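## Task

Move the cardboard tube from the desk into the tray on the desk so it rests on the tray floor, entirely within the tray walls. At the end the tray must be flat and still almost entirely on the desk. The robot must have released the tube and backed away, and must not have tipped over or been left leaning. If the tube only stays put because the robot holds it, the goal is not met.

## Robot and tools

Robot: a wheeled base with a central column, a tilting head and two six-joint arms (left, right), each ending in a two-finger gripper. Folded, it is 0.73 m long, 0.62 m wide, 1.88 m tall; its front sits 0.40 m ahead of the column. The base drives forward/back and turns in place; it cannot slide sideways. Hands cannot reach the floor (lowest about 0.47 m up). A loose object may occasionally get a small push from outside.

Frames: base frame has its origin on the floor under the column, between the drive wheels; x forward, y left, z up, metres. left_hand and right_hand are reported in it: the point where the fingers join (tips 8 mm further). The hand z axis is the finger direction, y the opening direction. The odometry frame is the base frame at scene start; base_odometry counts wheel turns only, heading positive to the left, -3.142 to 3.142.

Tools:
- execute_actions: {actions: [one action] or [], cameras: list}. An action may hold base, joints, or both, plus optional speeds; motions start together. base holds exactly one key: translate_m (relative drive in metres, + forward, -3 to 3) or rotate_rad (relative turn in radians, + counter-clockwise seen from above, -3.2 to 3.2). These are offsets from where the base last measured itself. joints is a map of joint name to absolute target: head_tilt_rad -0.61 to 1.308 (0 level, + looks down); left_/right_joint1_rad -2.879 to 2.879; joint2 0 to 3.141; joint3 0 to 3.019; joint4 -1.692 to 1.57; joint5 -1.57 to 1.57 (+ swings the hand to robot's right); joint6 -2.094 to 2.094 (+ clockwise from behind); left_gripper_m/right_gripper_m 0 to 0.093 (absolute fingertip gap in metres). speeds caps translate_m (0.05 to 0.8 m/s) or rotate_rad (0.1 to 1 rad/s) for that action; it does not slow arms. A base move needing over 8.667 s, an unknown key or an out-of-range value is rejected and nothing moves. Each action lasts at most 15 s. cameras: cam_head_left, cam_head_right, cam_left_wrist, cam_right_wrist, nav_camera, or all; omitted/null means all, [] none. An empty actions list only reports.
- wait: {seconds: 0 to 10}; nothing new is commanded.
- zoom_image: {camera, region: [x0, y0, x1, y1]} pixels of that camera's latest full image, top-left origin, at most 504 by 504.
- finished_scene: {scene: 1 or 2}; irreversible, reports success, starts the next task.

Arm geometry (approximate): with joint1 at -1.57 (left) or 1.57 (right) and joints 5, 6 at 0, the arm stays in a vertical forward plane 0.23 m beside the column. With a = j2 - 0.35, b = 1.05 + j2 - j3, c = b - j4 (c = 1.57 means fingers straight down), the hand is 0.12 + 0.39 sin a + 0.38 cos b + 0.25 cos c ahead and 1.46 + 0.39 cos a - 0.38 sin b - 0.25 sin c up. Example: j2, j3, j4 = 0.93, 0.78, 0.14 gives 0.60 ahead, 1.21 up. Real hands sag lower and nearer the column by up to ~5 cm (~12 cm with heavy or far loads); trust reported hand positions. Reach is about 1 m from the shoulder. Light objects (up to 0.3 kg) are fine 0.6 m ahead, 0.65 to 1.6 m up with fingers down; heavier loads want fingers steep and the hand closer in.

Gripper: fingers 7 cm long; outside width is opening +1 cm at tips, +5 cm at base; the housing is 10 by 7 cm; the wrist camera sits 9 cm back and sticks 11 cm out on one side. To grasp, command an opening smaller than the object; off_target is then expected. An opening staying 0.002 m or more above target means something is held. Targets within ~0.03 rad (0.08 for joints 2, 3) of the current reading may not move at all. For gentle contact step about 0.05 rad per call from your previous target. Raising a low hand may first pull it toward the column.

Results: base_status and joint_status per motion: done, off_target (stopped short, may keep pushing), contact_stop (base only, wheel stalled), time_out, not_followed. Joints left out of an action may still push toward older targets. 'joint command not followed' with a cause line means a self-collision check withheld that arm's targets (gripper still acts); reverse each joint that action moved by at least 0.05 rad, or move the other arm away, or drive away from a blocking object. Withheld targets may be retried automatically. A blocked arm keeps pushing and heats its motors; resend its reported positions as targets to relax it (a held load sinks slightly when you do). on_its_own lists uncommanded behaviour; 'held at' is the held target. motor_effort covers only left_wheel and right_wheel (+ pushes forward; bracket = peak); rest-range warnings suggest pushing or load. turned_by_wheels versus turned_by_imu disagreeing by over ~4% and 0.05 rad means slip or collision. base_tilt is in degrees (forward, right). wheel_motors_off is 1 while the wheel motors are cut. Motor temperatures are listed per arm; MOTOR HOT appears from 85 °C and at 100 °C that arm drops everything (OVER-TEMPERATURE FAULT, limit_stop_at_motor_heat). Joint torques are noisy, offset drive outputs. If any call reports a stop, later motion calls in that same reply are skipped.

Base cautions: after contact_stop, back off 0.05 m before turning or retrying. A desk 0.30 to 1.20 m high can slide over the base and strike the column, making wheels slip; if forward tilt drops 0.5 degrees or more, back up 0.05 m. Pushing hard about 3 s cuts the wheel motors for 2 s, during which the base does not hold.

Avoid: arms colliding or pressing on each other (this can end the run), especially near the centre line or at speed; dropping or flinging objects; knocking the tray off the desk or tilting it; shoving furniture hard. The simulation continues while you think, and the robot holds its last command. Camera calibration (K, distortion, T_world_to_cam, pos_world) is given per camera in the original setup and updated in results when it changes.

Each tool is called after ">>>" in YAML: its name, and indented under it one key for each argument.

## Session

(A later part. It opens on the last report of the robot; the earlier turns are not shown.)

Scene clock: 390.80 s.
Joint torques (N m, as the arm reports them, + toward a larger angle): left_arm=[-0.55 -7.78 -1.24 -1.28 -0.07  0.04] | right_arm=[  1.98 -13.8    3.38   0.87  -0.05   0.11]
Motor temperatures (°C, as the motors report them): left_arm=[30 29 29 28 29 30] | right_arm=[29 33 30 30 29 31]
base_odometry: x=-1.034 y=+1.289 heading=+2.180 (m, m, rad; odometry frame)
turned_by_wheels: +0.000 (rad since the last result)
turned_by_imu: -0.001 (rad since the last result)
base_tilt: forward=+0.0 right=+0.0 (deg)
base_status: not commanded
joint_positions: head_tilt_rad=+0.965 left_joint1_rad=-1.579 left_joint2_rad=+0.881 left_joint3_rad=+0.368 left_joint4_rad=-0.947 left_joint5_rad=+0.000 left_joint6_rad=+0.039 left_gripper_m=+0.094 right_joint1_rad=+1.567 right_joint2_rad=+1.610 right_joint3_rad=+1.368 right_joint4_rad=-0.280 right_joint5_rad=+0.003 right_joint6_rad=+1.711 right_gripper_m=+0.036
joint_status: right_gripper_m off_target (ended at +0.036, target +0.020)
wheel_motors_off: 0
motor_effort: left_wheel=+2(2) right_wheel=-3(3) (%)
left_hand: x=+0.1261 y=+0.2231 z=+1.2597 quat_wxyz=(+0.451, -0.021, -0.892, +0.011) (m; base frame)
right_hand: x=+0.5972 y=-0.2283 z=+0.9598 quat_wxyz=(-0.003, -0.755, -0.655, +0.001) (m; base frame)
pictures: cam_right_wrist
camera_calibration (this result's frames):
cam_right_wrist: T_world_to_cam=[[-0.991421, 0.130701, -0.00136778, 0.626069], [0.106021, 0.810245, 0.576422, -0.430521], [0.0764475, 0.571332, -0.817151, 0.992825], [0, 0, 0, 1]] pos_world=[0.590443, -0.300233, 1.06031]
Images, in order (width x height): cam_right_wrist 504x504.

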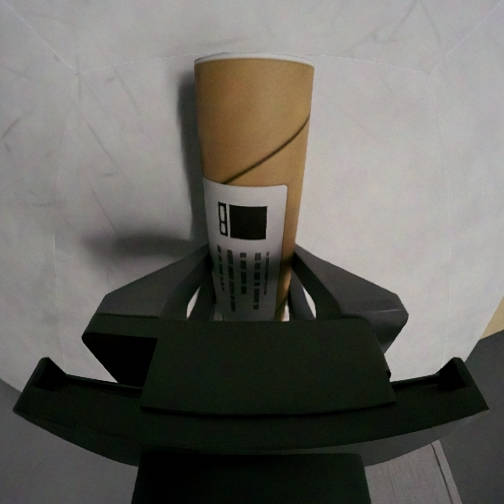

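>>> execute_actions:
  actions:
    - {"base": {"rotate_rad": 0.663}, "speeds": {"rotate_rad": 0.6}, "joints": {"right_joint2_rad": 1.39, "right_joint3_rad": 1.29, "right_joint4_rad": -0.42, "right_joint6_rad": 0.87, "head_tilt_rad": 0.85}}
  cameras: ["cam_head_left", "cam_head_right", "cam_right_wrist"]

Scene clock: 475.23 s.
Joint torques (N m, as the arm reports them, + toward a larger angle): left_arm=[-0.53 -7.69 -1.19 -1.18 -0.09  0.04] | right_arm=[  1.16 -14.8    4.13   0.24  -0.09  -0.1 ]
Motor temperatures (°C, as the motors report them): left_arm=[30 29 29 28 29 30] | right_arm=[29 35 30 30 29 31]
base_odometry: x=-1.034 y=+1.289 heading=+2.842 (m, m, rad; odometry frame)
turned_by_wheels: +0.662 (rad since the last result)
turned_by_imu: +0.655 (rad since the last result)
base_tilt: forward=+0.0 right=+0.0 (deg)
base_status: done
joint_positions: head_tilt_rad=+0.865 left_joint1_rad=-1.579 left_joint2_rad=+0.881 left_joint3_rad=+0.368 left_joint4_rad=-0.947 left_joint5_rad=+0.000 left_joint6_rad=+0.039 left_gripper_m=+0.094 right_joint1_rad=+1.570 right_joint2_rad=+1.380 right_joint3_rad=+1.290 right_joint4_rad=-0.414 right_joint5_rad=+0.003 right_joint6_rad=+0.879 right_gripper_m=+0.036
joint_status: all done
wheel_motors_off: 0
motor_effort: left_wheel=-6(49) right_wheel=+6(61) (%)
left_hand: x=+0.1261 y=+0.2231 z=+1.2597 quat_wxyz=(+0.451, -0.021, -0.892, +0.011) (m; base frame)
right_hand: x=+0.6200 y=-0.2267 z=+1.0604 quat_wxyz=(-0.010, -0.426, -0.905, -0.002) (m; base frame)
pictures: cam_head_left, cam_head_right, cam_right_wrist
camera_calibration (this result's frames):
cam_head_left: T_world_to_cam=[[0.040394, -0.996246, -0.0765618, 0.142458], [-0.748743, 0.0205578, -0.662541, 1.05499], [0.661628, 0.0840878, -0.745102, 1.03164], [0, 0, 0, 1]] pos_world=[0.101605, 0.0334868, 1.47856]
cam_head_right: T_world_to_cam=[[0.0426195, -0.996837, -0.0670745, 0.0770388], [-0.748485, 0.0126122, -0.663031, 1.05633], [0.66178, 0.0784623, -0.745581, 1.02899], [0, 0, 0, 1]] pos_world=[0.106398, -0.0172644, 1.47274]
cam_right_wrist: T_world_to_cam=[[-0.763663, -0.64551, -0.0116594, 0.342312], [-0.536387, 0.624308, 0.567915, -0.127132], [-0.359316, 0.43995, -0.823005, 1.31896], [0, 0, 0, 1]] pos_world=[0.667144, -0.279942, 1.1617]
Images, in order (width x height): cam_head_left 896x504, cam_head_right 896x504, cam_right_wrist 504x504.

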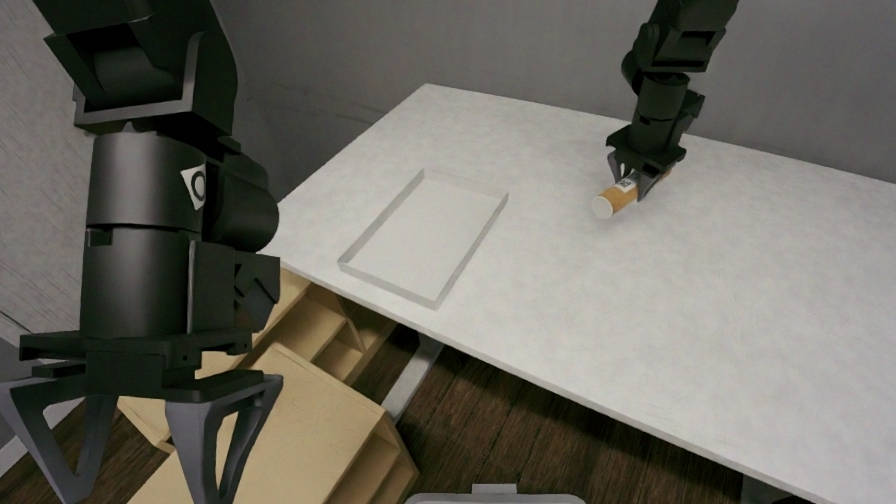

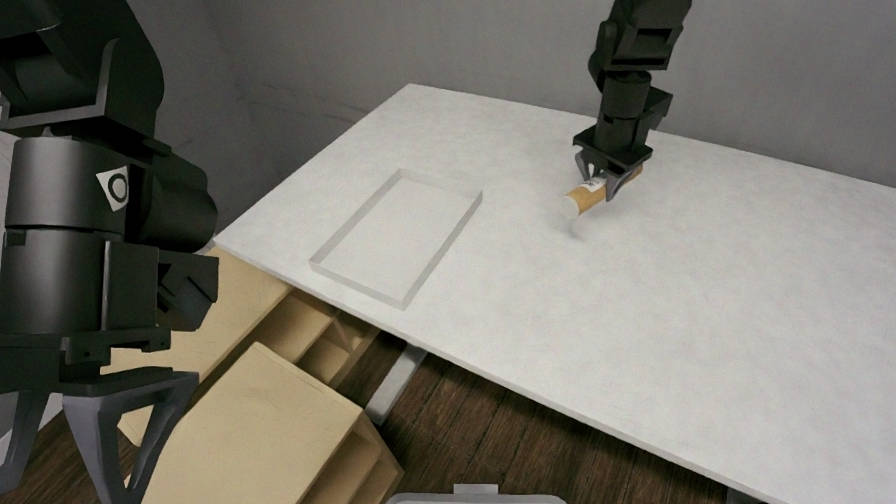

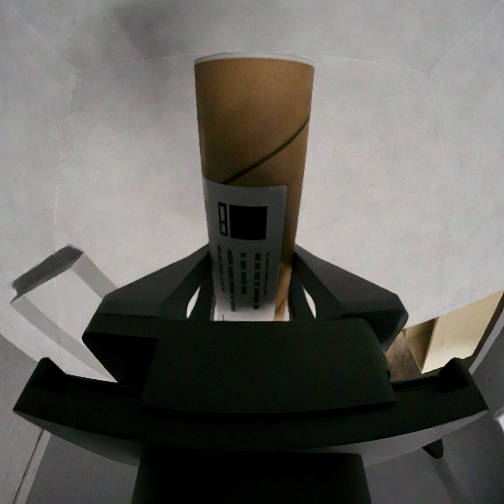

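>>> zoom_image:
  camera: "cam_head_left"
  region: [320, 150, 530, 320]

Region (320, 150, 530, 320) of cam_head_left's 896x504 image, scaled by 2.400, with more detail than that image has; it fills the top 408 rows of this view, and the rest is white.

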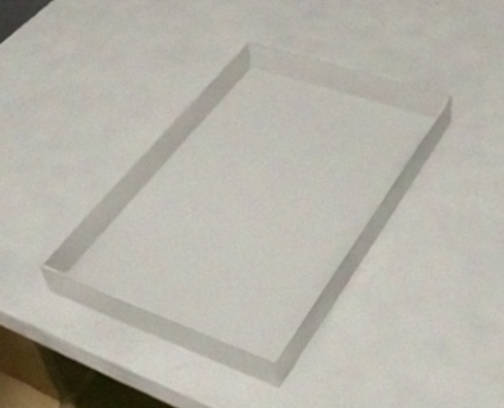

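>>> execute_actions:
  actions:
    - {"joints": {"right_joint1_rad": 2.27, "right_joint2_rad": 1.56, "right_joint3_rad": 1.66, "right_joint4_rad": -0.74, "right_joint5_rad": 0.59, "right_joint6_rad": 0.85}}
  cameras: ["cam_head_left", "cam_right_wrist"]

Scene clock: 538.80 s.
Joint torques (N m, as the arm reports them, + toward a larger angle): left_arm=[-0.63 -7.6  -1.09 -1.18 -0.08  0.03] | right_arm=[ 11.65 -13.83   6.35  -0.12   0.22  -0.09]
Motor temperatures (°C, as the motors report them): left_arm=[30 29 29 28 29 30] | right_arm=[29 35 31 30 29 31]
base_odometry: x=-1.034 y=+1.289 heading=+2.842 (m, m, rad; odometry frame)
turned_by_wheels: +0.000 (rad since the last result)
turned_by_imu: -0.002 (rad since the last result)
base_tilt: forward=+0.1 right=+0.0 (deg)
base_status: not commanded
joint_positions: head_tilt_rad=+0.865 left_joint1_rad=-1.579 left_joint2_rad=+0.881 left_joint3_rad=+0.368 left_joint4_rad=-0.947 left_joint5_rad=+0.000 left_joint6_rad=+0.039 left_gripper_m=+0.094 right_joint1_rad=+2.275 right_joint2_rad=+1.563 right_joint3_rad=+1.648 right_joint4_rad=-0.724 right_joint5_rad=+0.587 right_joint6_rad=+0.859 right_gripper_m=+0.036
joint_status: all done
wheel_motors_off: 0
motor_effort: left_wheel=-9(9) right_wheel=+7(12) (%)
left_hand: x=+0.1261 y=+0.2231 z=+1.2597 quat_wxyz=(+0.451, -0.021, -0.892, +0.011) (m; base frame)
right_hand: x=+0.6326 y=+0.1174 z=+1.1389 quat_wxyz=(+0.000, -0.229, -0.973, -0.005) (m; base frame)
pictures: cam_head_left, cam_right_wrist
camera_calibration (this result's frames):
cam_head_left: T_world_to_cam=[[0.0403948, -0.996246, -0.0765613, 0.142457], [-0.748736, 0.0205578, -0.662549, 1.055], [0.661636, 0.0840878, -0.745095, 1.03162], [0, 0, 0, 1]] pos_world=[0.101606, 0.0334868, 1.47856]
cam_right_wrist: T_world_to_cam=[[-0.436427, -0.899688, -0.00963287, 0.395477], [-0.733876, 0.349759, 0.582318, -0.23895], [-0.520536, 0.261209, -0.812904, 1.34817], [0, 0, 0, 1]] pos_world=[0.699007, 0.0872268, 1.23889]
Images, in order (width x height): cam_head_left 896x504, cam_right_wrist 504x504.

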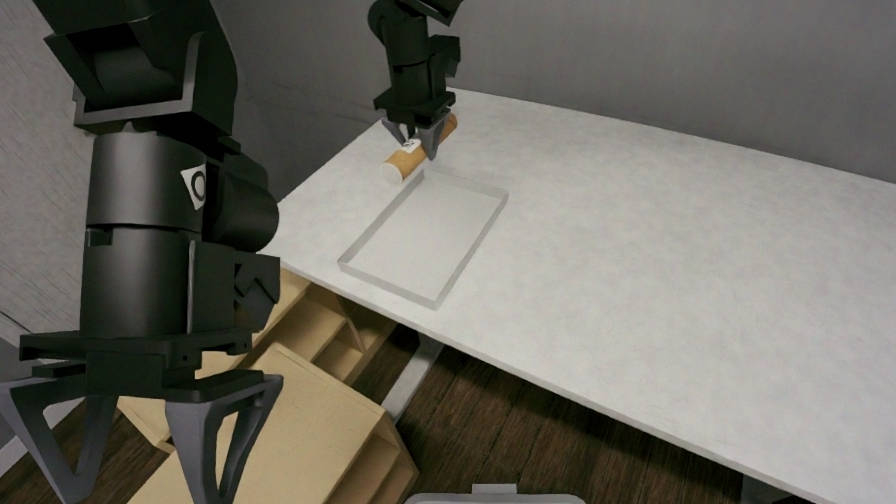

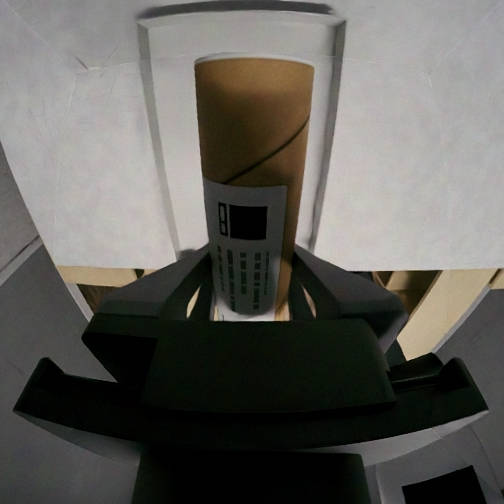

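>>> execute_actions:
  actions:
    - {"joints": {"right_joint1_rad": 2.16, "right_joint2_rad": 1.855, "right_joint3_rad": 1.835, "right_joint4_rad": -0.575, "right_joint5_rad": 0.5, "right_joint6_rad": 0.78}}
  cameras: ["cam_head_left", "cam_right_wrist"]

Scene clock: 571.10 s.
Joint torques (N m, as the arm reports them, + toward a larger angle): left_arm=[-0.43 -7.94 -1.15 -1.2  -0.06  0.04] | right_arm=[ 13.67 -15.67   6.06   0.65  -0.04  -0.1 ]
Motor temperatures (°C, as the motors report them): left_arm=[30 29 29 28 29 30] | right_arm=[29 36 32 30 29 31]
base_odometry: x=-1.034 y=+1.289 heading=+2.842 (m, m, rad; odometry frame)
turned_by_wheels: +0.000 (rad since the last result)
turned_by_imu: -0.002 (rad since the last result)
base_tilt: forward=+0.0 right=+0.0 (deg)
base_status: not commanded
joint_positions: head_tilt_rad=+0.865 left_joint1_rad=-1.579 left_joint2_rad=+0.881 left_joint3_rad=+0.368 left_joint4_rad=-0.947 left_joint5_rad=+0.000 left_joint6_rad=+0.039 left_gripper_m=+0.094 right_joint1_rad=+2.146 right_joint2_rad=+1.861 right_joint3_rad=+1.817 right_joint4_rad=-0.579 right_joint5_rad=+0.502 right_joint6_rad=+0.790 right_gripper_m=+0.036
joint_status: all done
wheel_motors_off: 0
motor_effort: left_wheel=-9(11) right_wheel=+8(9) (%)
left_hand: x=+0.1261 y=+0.2231 z=+1.2597 quat_wxyz=(+0.451, -0.021, -0.892, +0.011) (m; base frame)
right_hand: x=+0.6231 y=+0.1186 z=+0.9818 quat_wxyz=(+0.005, -0.231, -0.973, +0.010) (m; base frame)
pictures: cam_head_left, cam_right_wrist
camera_calibration (this result's frames):
cam_head_left: T_world_to_cam=[[0.0403955, -0.996246, -0.0765609, 0.142456], [-0.74873, 0.0205578, -0.662556, 1.05501], [0.661643, 0.0840878, -0.745089, 1.03161], [0, 0, 0, 1]] pos_world=[0.101607, 0.0334868, 1.47856]
cam_right_wrist: T_world_to_cam=[[-0.439628, -0.897915, 0.0218444, 0.361833], [-0.722765, 0.368102, 0.584903, -0.166515], [-0.533234, 0.241351, -0.810809, 1.22344], [0, 0, 0, 1]] pos_world=[0.6911, 0.0909112, 1.08147]
Images, in order (width x height): cam_head_left 896x504, cam_right_wrist 504x504.

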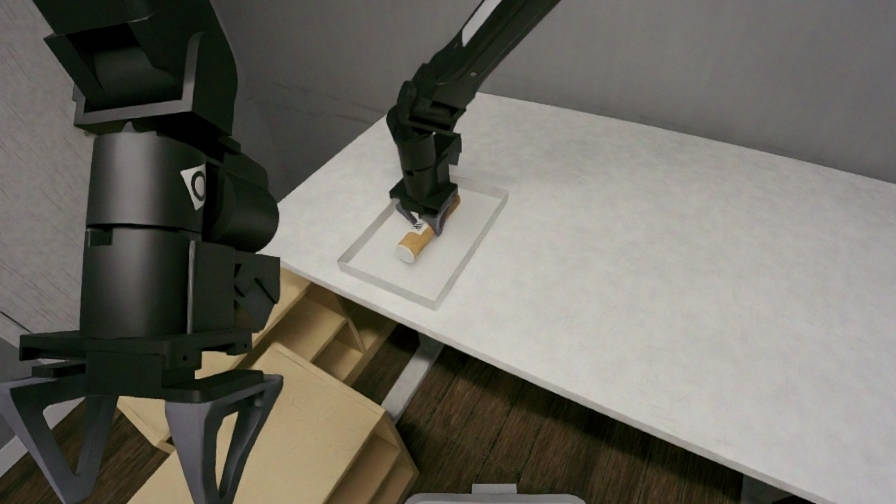

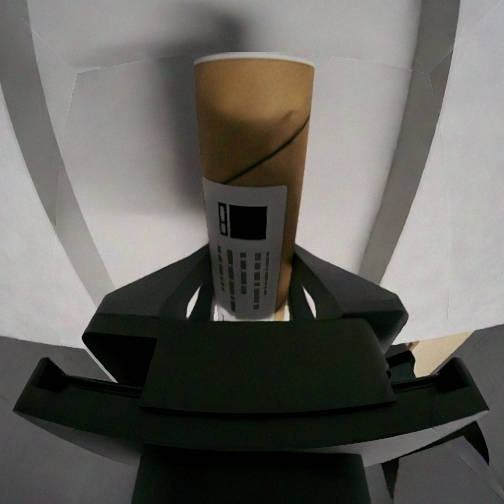

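>>> zoom_image:
  camera: "cam_head_left"
  region: [320, 150, 530, 320]

Region (320, 150, 530, 320) of cam_head_left's 896x504 image, scaled by 2.400, with more detail than that image has; it fills the top 408 rows of this view, and the rest is white.

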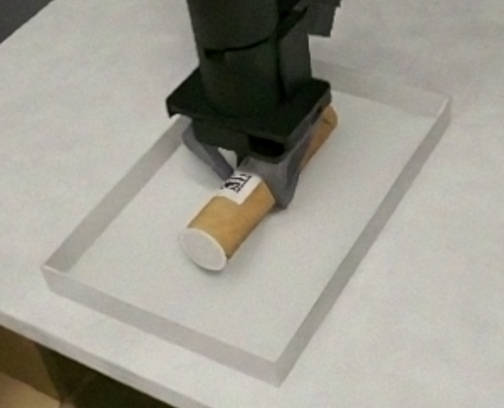

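>>> zoom_image:
  camera: "cam_right_wrist"
  region: [0, 0, 504, 330]

Region (0, 0, 504, 330) of cam_right_wrist's 504x504 image, scaled by 1.000; it fills the top 330 rows of this view, and the rest is white.

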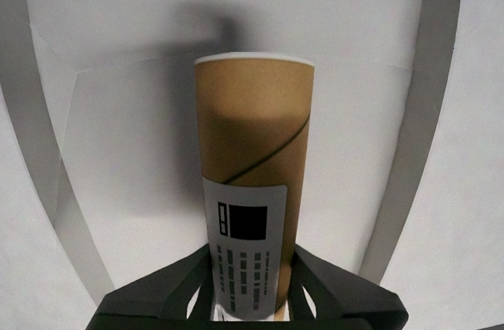

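>>> execute_actions:
  actions:
    - {"joints": {"right_joint2_rad": 1.89, "right_joint3_rad": 1.86}}
  cameras: ["cam_head_left", "cam_right_wrist"]

Scene clock: 598.37 s.
Joint torques (N m, as the arm reports them, + toward a larger angle): left_arm=[-0.82 -8.08 -1.2  -1.2  -0.06  0.02] | right_arm=[ 14.4  -14.15   6.12   0.57  -0.05  -0.11]
Motor temperatures (°C, as the motors report them): left_arm=[30 29 29 28 29 30] | right_arm=[30 37 32 30 29 31]
base_odometry: x=-1.034 y=+1.289 heading=+2.842 (m, m, rad; odometry frame)
turned_by_wheels: +0.000 (rad since the last result)
turned_by_imu: -0.001 (rad since the last result)
base_tilt: forward=+0.0 right=+0.0 (deg)
base_status: not commanded
joint_positions: head_tilt_rad=+0.865 left_joint1_rad=-1.579 left_joint2_rad=+0.881 left_joint3_rad=+0.368 left_joint4_rad=-0.947 left_joint5_rad=+0.000 left_joint6_rad=+0.039 left_gripper_m=+0.094 right_joint1_rad=+2.146 right_joint2_rad=+1.878 right_joint3_rad=+1.842 right_joint4_rad=-0.579 right_joint5_rad=+0.502 right_joint6_rad=+0.790 right_gripper_m=+0.036
joint_status: all done
wheel_motors_off: 0
motor_effort: left_wheel=-10(9) right_wheel=+9(9) (%)
left_hand: x=+0.1261 y=+0.2231 z=+1.2597 quat_wxyz=(+0.451, -0.021, -0.892, +0.011) (m; base frame)
right_hand: x=+0.6280 y=+0.1224 z=+0.9779 quat_wxyz=(+0.001, -0.233, -0.972, +0.007) (m; base frame)
pictures: cam_head_left, cam_right_wrist
camera_calibration (this result's frames):
cam_head_left: T_world_to_cam=[[0.0403957, -0.996246, -0.0765608, 0.142456], [-0.748728, 0.0205578, -0.662558, 1.05502], [0.661645, 0.0840878, -0.745087, 1.03161], [0, 0, 0, 1]] pos_world=[0.101607, 0.0334868, 1.47856]
cam_right_wrist: T_world_to_cam=[[-0.443645, -0.896056, 0.0162173, 0.375256], [-0.725647, 0.369776, 0.58026, -0.155949], [-0.525942, 0.245662, -0.81427, 1.22024], [0, 0, 0, 1]] pos_world=[0.695093, 0.0941501, 1.07801]
Images, in order (width x height): cam_head_left 896x504, cam_right_wrist 504x504.

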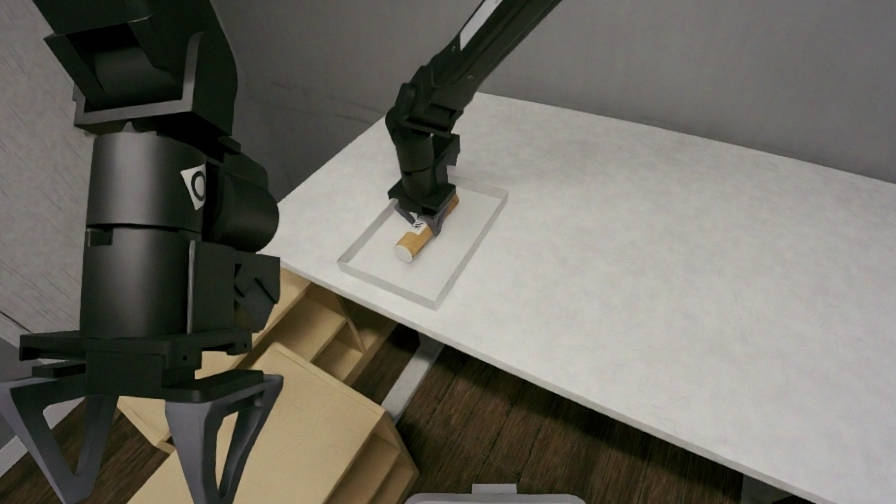

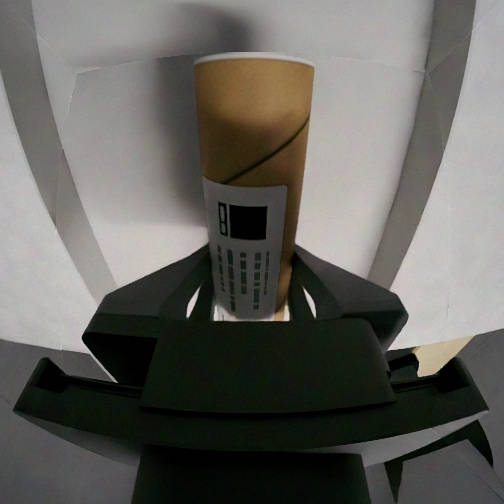

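>>> execute_actions:
  actions:
    - {"joints": {"right_joint2_rad": 1.915, "right_joint3_rad": 1.87}}
  cameras: ["cam_head_left", "cam_right_wrist"]

Scene clock: 605.87 s.
Joint torques (N m, as the arm reports them, + toward a larger angle): left_arm=[-0.7  -8.09 -1.16 -1.13 -0.09  0.04] | right_arm=[ 14.88 -14.26   5.77   0.66  -0.05  -0.09]
Motor temperatures (°C, as the motors report them): left_arm=[30 29 29 28 29 30] | right_arm=[30 37 32 30 29 31]
base_odometry: x=-1.034 y=+1.289 heading=+2.842 (m, m, rad; odometry frame)
turned_by_wheels: +0.000 (rad since the last result)
turned_by_imu: -0.001 (rad since the last result)
base_tilt: forward=+0.1 right=+0.0 (deg)
base_status: not commanded
joint_positions: head_tilt_rad=+0.865 left_joint1_rad=-1.579 left_joint2_rad=+0.881 left_joint3_rad=+0.368 left_joint4_rad=-0.947 left_joint5_rad=+0.000 left_joint6_rad=+0.039 left_gripper_m=+0.094 right_joint1_rad=+2.146 right_joint2_rad=+1.910 right_joint3_rad=+1.854 right_joint4_rad=-0.579 right_joint5_rad=+0.502 right_joint6_rad=+0.790 right_gripper_m=+0.036
joint_status: all done
wheel_motors_off: 0
motor_effort: left_wheel=-9(9) right_wheel=+9(9) (%)
left_hand: x=+0.1261 y=+0.2231 z=+1.2597 quat_wxyz=(+0.451, -0.021, -0.892, +0.011) (m; base frame)
right_hand: x=+0.6165 y=+0.1266 z=+0.9638 quat_wxyz=(+0.009, -0.228, -0.973, +0.012) (m; base frame)
pictures: cam_head_left, cam_right_wrist
camera_calibration (this result's frames):
cam_head_left: T_world_to_cam=[[0.040396, -0.996246, -0.0765607, 0.142456], [-0.748726, 0.0205578, -0.662561, 1.05502], [0.661648, 0.0840878, -0.745085, 1.03161], [0, 0, 0, 1]] pos_world=[0.101607, 0.0334868, 1.47856]
cam_right_wrist: T_world_to_cam=[[-0.434876, -0.900043, 0.0283758, 0.357536], [-0.719349, 0.36618, 0.590296, -0.170751], [-0.541683, 0.236293, -0.806688, 1.20523], [0, 0, 0, 1]] pos_world=[0.685506, 0.0995357, 1.06289]
Images, in order (width x height): cam_head_left 896x504, cam_right_wrist 504x504.

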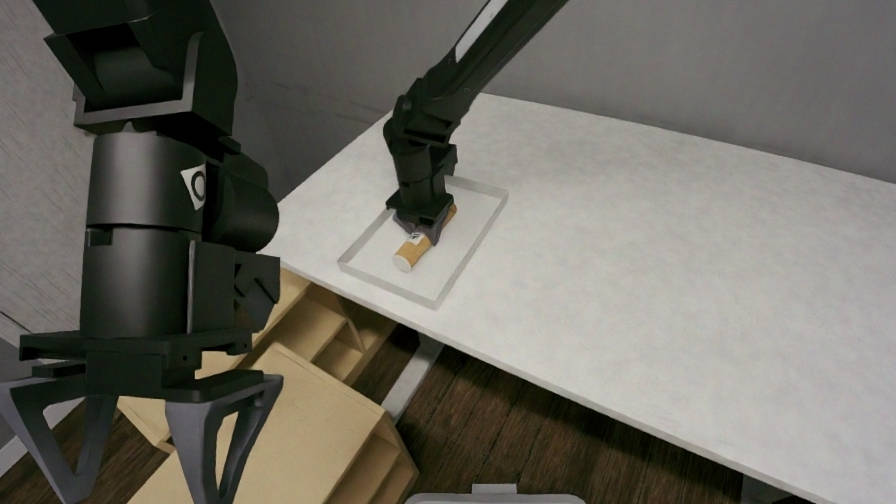

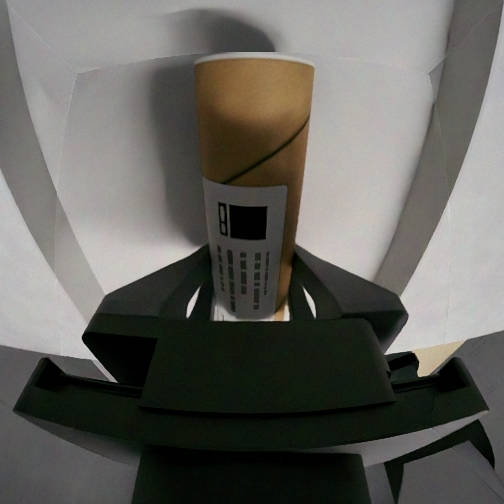

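>>> execute_actions:
  actions:
    - {"joints": {"right_gripper_m": 0.07}}
  cameras: ["cam_head_left", "cam_right_wrist"]

Scene clock: 612.63 s.
Joint torques (N m, as the arm reports them, + toward a larger angle): left_arm=[-0.79 -7.53 -1.12 -1.15 -0.09  0.03] | right_arm=[ 14.79 -15.     5.89   0.6   -0.04  -0.09]
Motor temperatures (°C, as the motors report them): left_arm=[30 30 29 28 29 30] | right_arm=[30 37 32 30 29 31]
base_odometry: x=-1.034 y=+1.289 heading=+2.842 (m, m, rad; odometry frame)
turned_by_wheels: +0.000 (rad since the last result)
turned_by_imu: -0.001 (rad since the last result)
base_tilt: forward=+0.0 right=+0.0 (deg)
base_status: not commanded
joint_positions: head_tilt_rad=+0.865 left_joint1_rad=-1.579 left_joint2_rad=+0.881 left_joint3_rad=+0.368 left_joint4_rad=-0.947 left_joint5_rad=+0.000 left_joint6_rad=+0.039 left_gripper_m=+0.094 right_joint1_rad=+2.146 right_joint2_rad=+1.910 right_joint3_rad=+1.854 right_joint4_rad=-0.579 right_joint5_rad=+0.502 right_joint6_rad=+0.790 right_gripper_m=+0.070
joint_status: all done
wheel_motors_off: 0
motor_effort: left_wheel=-9(8) right_wheel=+9(9) (%)
left_hand: x=+0.1261 y=+0.2231 z=+1.2597 quat_wxyz=(+0.451, -0.021, -0.892, +0.011) (m; base frame)
right_hand: x=+0.6165 y=+0.1266 z=+0.9638 quat_wxyz=(+0.009, -0.228, -0.973, +0.012) (m; base frame)
pictures: cam_head_left, cam_right_wrist
camera_calibration (this result's frames):
cam_head_left: T_world_to_cam=[[0.040396, -0.996246, -0.0765607, 0.142456], [-0.748726, 0.0205578, -0.662561, 1.05502], [0.661648, 0.0840878, -0.745085, 1.03161], [0, 0, 0, 1]] pos_world=[0.101607, 0.0334868, 1.47856]
cam_right_wrist: T_world_to_cam=[[-0.434876, -0.900043, 0.0283758, 0.357536], [-0.719349, 0.36618, 0.590296, -0.170751], [-0.541683, 0.236293, -0.806688, 1.20523], [0, 0, 0, 1]] pos_world=[0.685506, 0.0995357, 1.06289]
Images, in order (width x height): cam_head_left 896x504, cam_right_wrist 504x504.

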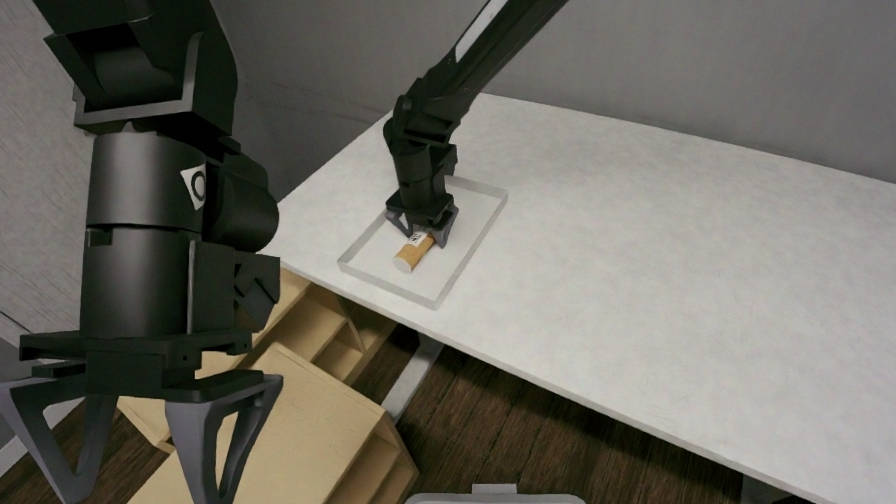

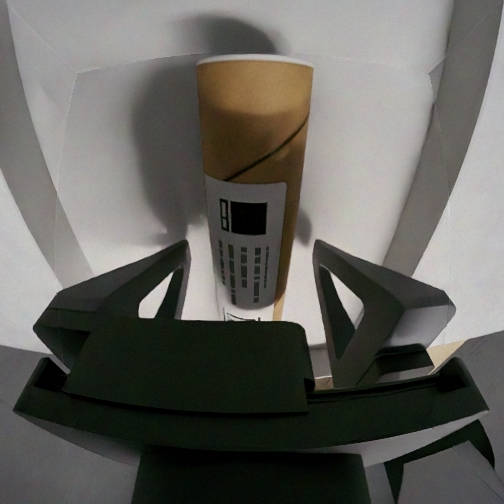

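>>> execute_actions:
  actions:
    - {"joints": {"right_joint1_rad": 2.2, "right_joint2_rad": 1.6, "right_joint3_rad": 1.69, "right_joint4_rad": -0.7, "right_joint5_rad": 0.54, "right_gripper_m": 0.093}}
  cameras: ["cam_head_left", "cam_right_wrist"]

Scene clock: 642.57 s.
Joint torques (N m, as the arm reports them, + toward a larger angle): left_arm=[-0.41 -7.81 -1.21 -1.17 -0.08  0.04] | right_arm=[ 11.39 -15.53   6.05   0.31   0.17  -0.11]
Motor temperatures (°C, as the motors report them): left_arm=[30 30 29 28 29 30] | right_arm=[30 37 32 30 29 31]
base_odometry: x=-1.034 y=+1.289 heading=+2.842 (m, m, rad; odometry frame)
turned_by_wheels: +0.000 (rad since the last result)
turned_by_imu: -0.002 (rad since the last result)
base_tilt: forward=+0.0 right=+0.0 (deg)
base_status: not commanded
joint_positions: head_tilt_rad=+0.865 left_joint1_rad=-1.579 left_joint2_rad=+0.881 left_joint3_rad=+0.368 left_joint4_rad=-0.947 left_joint5_rad=+0.000 left_joint6_rad=+0.039 left_gripper_m=+0.094 right_joint1_rad=+2.203 right_joint2_rad=+1.597 right_joint3_rad=+1.685 right_joint4_rad=-0.694 right_joint5_rad=+0.538 right_joint6_rad=+0.790 right_gripper_m=+0.093
joint_status: all done
wheel_motors_off: 0
motor_effort: left_wheel=-9(9) right_wheel=+10(9) (%)
left_hand: x=+0.1261 y=+0.2231 z=+1.2597 quat_wxyz=(+0.451, -0.021, -0.892, +0.011) (m; base frame)
right_hand: x=+0.6519 y=+0.0949 z=+1.1088 quat_wxyz=(-0.005, -0.221, -0.975, -0.003) (m; base frame)
pictures: cam_head_left, cam_right_wrist
camera_calibration (this result's frames):
cam_head_left: T_world_to_cam=[[0.0403966, -0.996246, -0.0765604, 0.142455], [-0.748721, 0.0205578, -0.662567, 1.05503], [0.661654, 0.0840878, -0.74508, 1.0316], [0, 0, 0, 1]] pos_world=[0.101608, 0.0334868, 1.47856]
cam_right_wrist: T_world_to_cam=[[-0.421525, -0.906791, -0.00677979, 0.371199], [-0.744587, 0.341837, 0.573357, -0.181782], [-0.517598, 0.246733, -0.819277, 1.34616], [0, 0, 0, 1]] pos_world=[0.717886, 0.0665986, 1.20962]
Images, in order (width x height): cam_head_left 896x504, cam_right_wrist 504x504.

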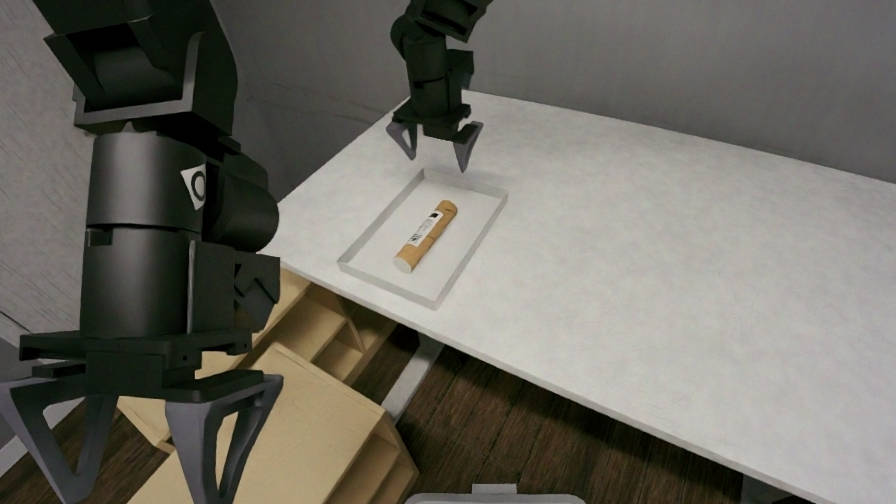

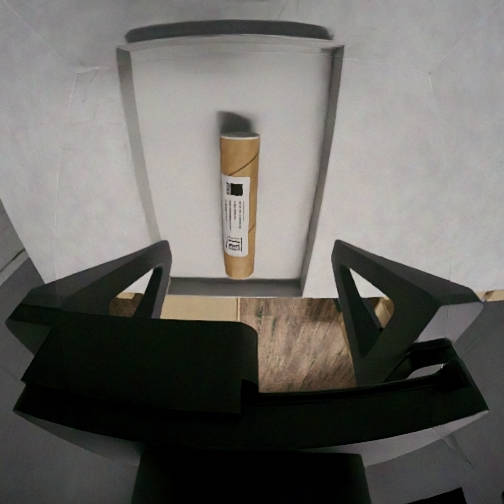

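>>> execute_actions:
  actions:
    - {"joints": {"right_joint1_rad": 1.57, "right_joint2_rad": 1.05, "right_joint3_rad": 0.85, "right_joint4_rad": -0.7, "right_joint5_rad": 0.0, "right_joint6_rad": 0.3}}
  cameras: ["cam_head_left"]

Scene clock: 651.47 s.
Joint torques (N m, as the arm reports them, + toward a larger angle): left_arm=[-0.61 -7.69 -1.15 -1.16 -0.09  0.02] | right_arm=[  1.16 -10.2    3.54  -0.52  -0.18  -0.08]
Motor temperatures (°C, as the motors report them): left_arm=[30 30 29 28 29 30] | right_arm=[30 37 32 30 29 31]
base_odometry: x=-1.034 y=+1.289 heading=+2.842 (m, m, rad; odometry frame)
turned_by_wheels: +0.000 (rad since the last result)
turned_by_imu: -0.002 (rad since the last result)
base_tilt: forward=+0.0 right=+0.0 (deg)
base_status: not commanded
joint_positions: head_tilt_rad=+0.865 left_joint1_rad=-1.579 left_joint2_rad=+0.881 left_joint3_rad=+0.368 left_joint4_rad=-0.947 left_joint5_rad=+0.000 left_joint6_rad=+0.039 left_gripper_m=+0.094 right_joint1_rad=+1.572 right_joint2_rad=+1.053 right_joint3_rad=+0.838 right_joint4_rad=-0.694 right_joint5_rad=+0.004 right_joint6_rad=+0.311 right_gripper_m=+0.093
joint_status: all done
wheel_motors_off: 0
motor_effort: left_wheel=-10(13) right_wheel=+12(13) (%)
left_hand: x=+0.1261 y=+0.2231 z=+1.2597 quat_wxyz=(+0.451, -0.021, -0.892, +0.011) (m; base frame)
right_hand: x=+0.3973 y=-0.2255 z=+1.1571 quat_wxyz=(+0.189, -0.151, -0.970, +0.031) (m; base frame)
pictures: cam_head_left
camera_calibration (this result's frames):
cam_head_left: T_world_to_cam=[[0.0403972, -0.996246, -0.0765601, 0.142455], [-0.748716, 0.0205578, -0.662573, 1.05504], [0.661659, 0.0840878, -0.745075, 1.03159], [0, 0, 0, 1]] pos_world=[0.101608, 0.0334868, 1.47856]
Images, in order (width x height): cam_head_left 896x504.

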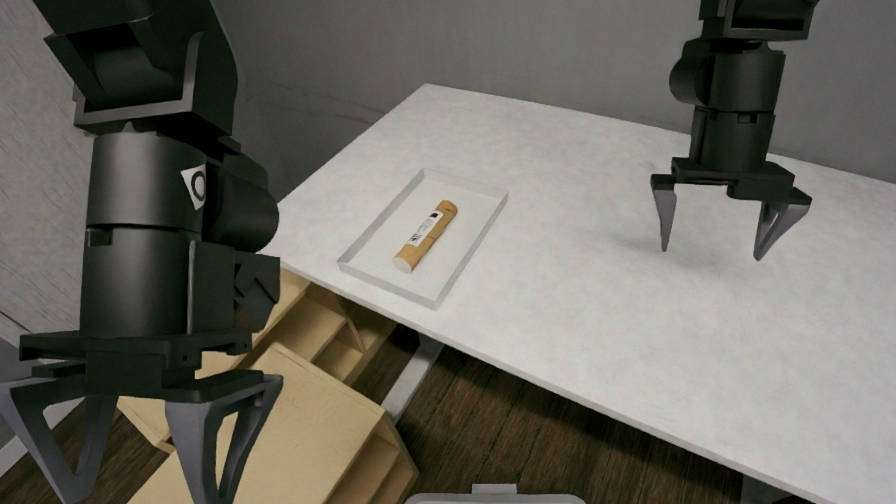

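The tube lies inside the tray and the arm is clear.

>>> finished_scene:
  scene: 1

The scene is finished: the task was done.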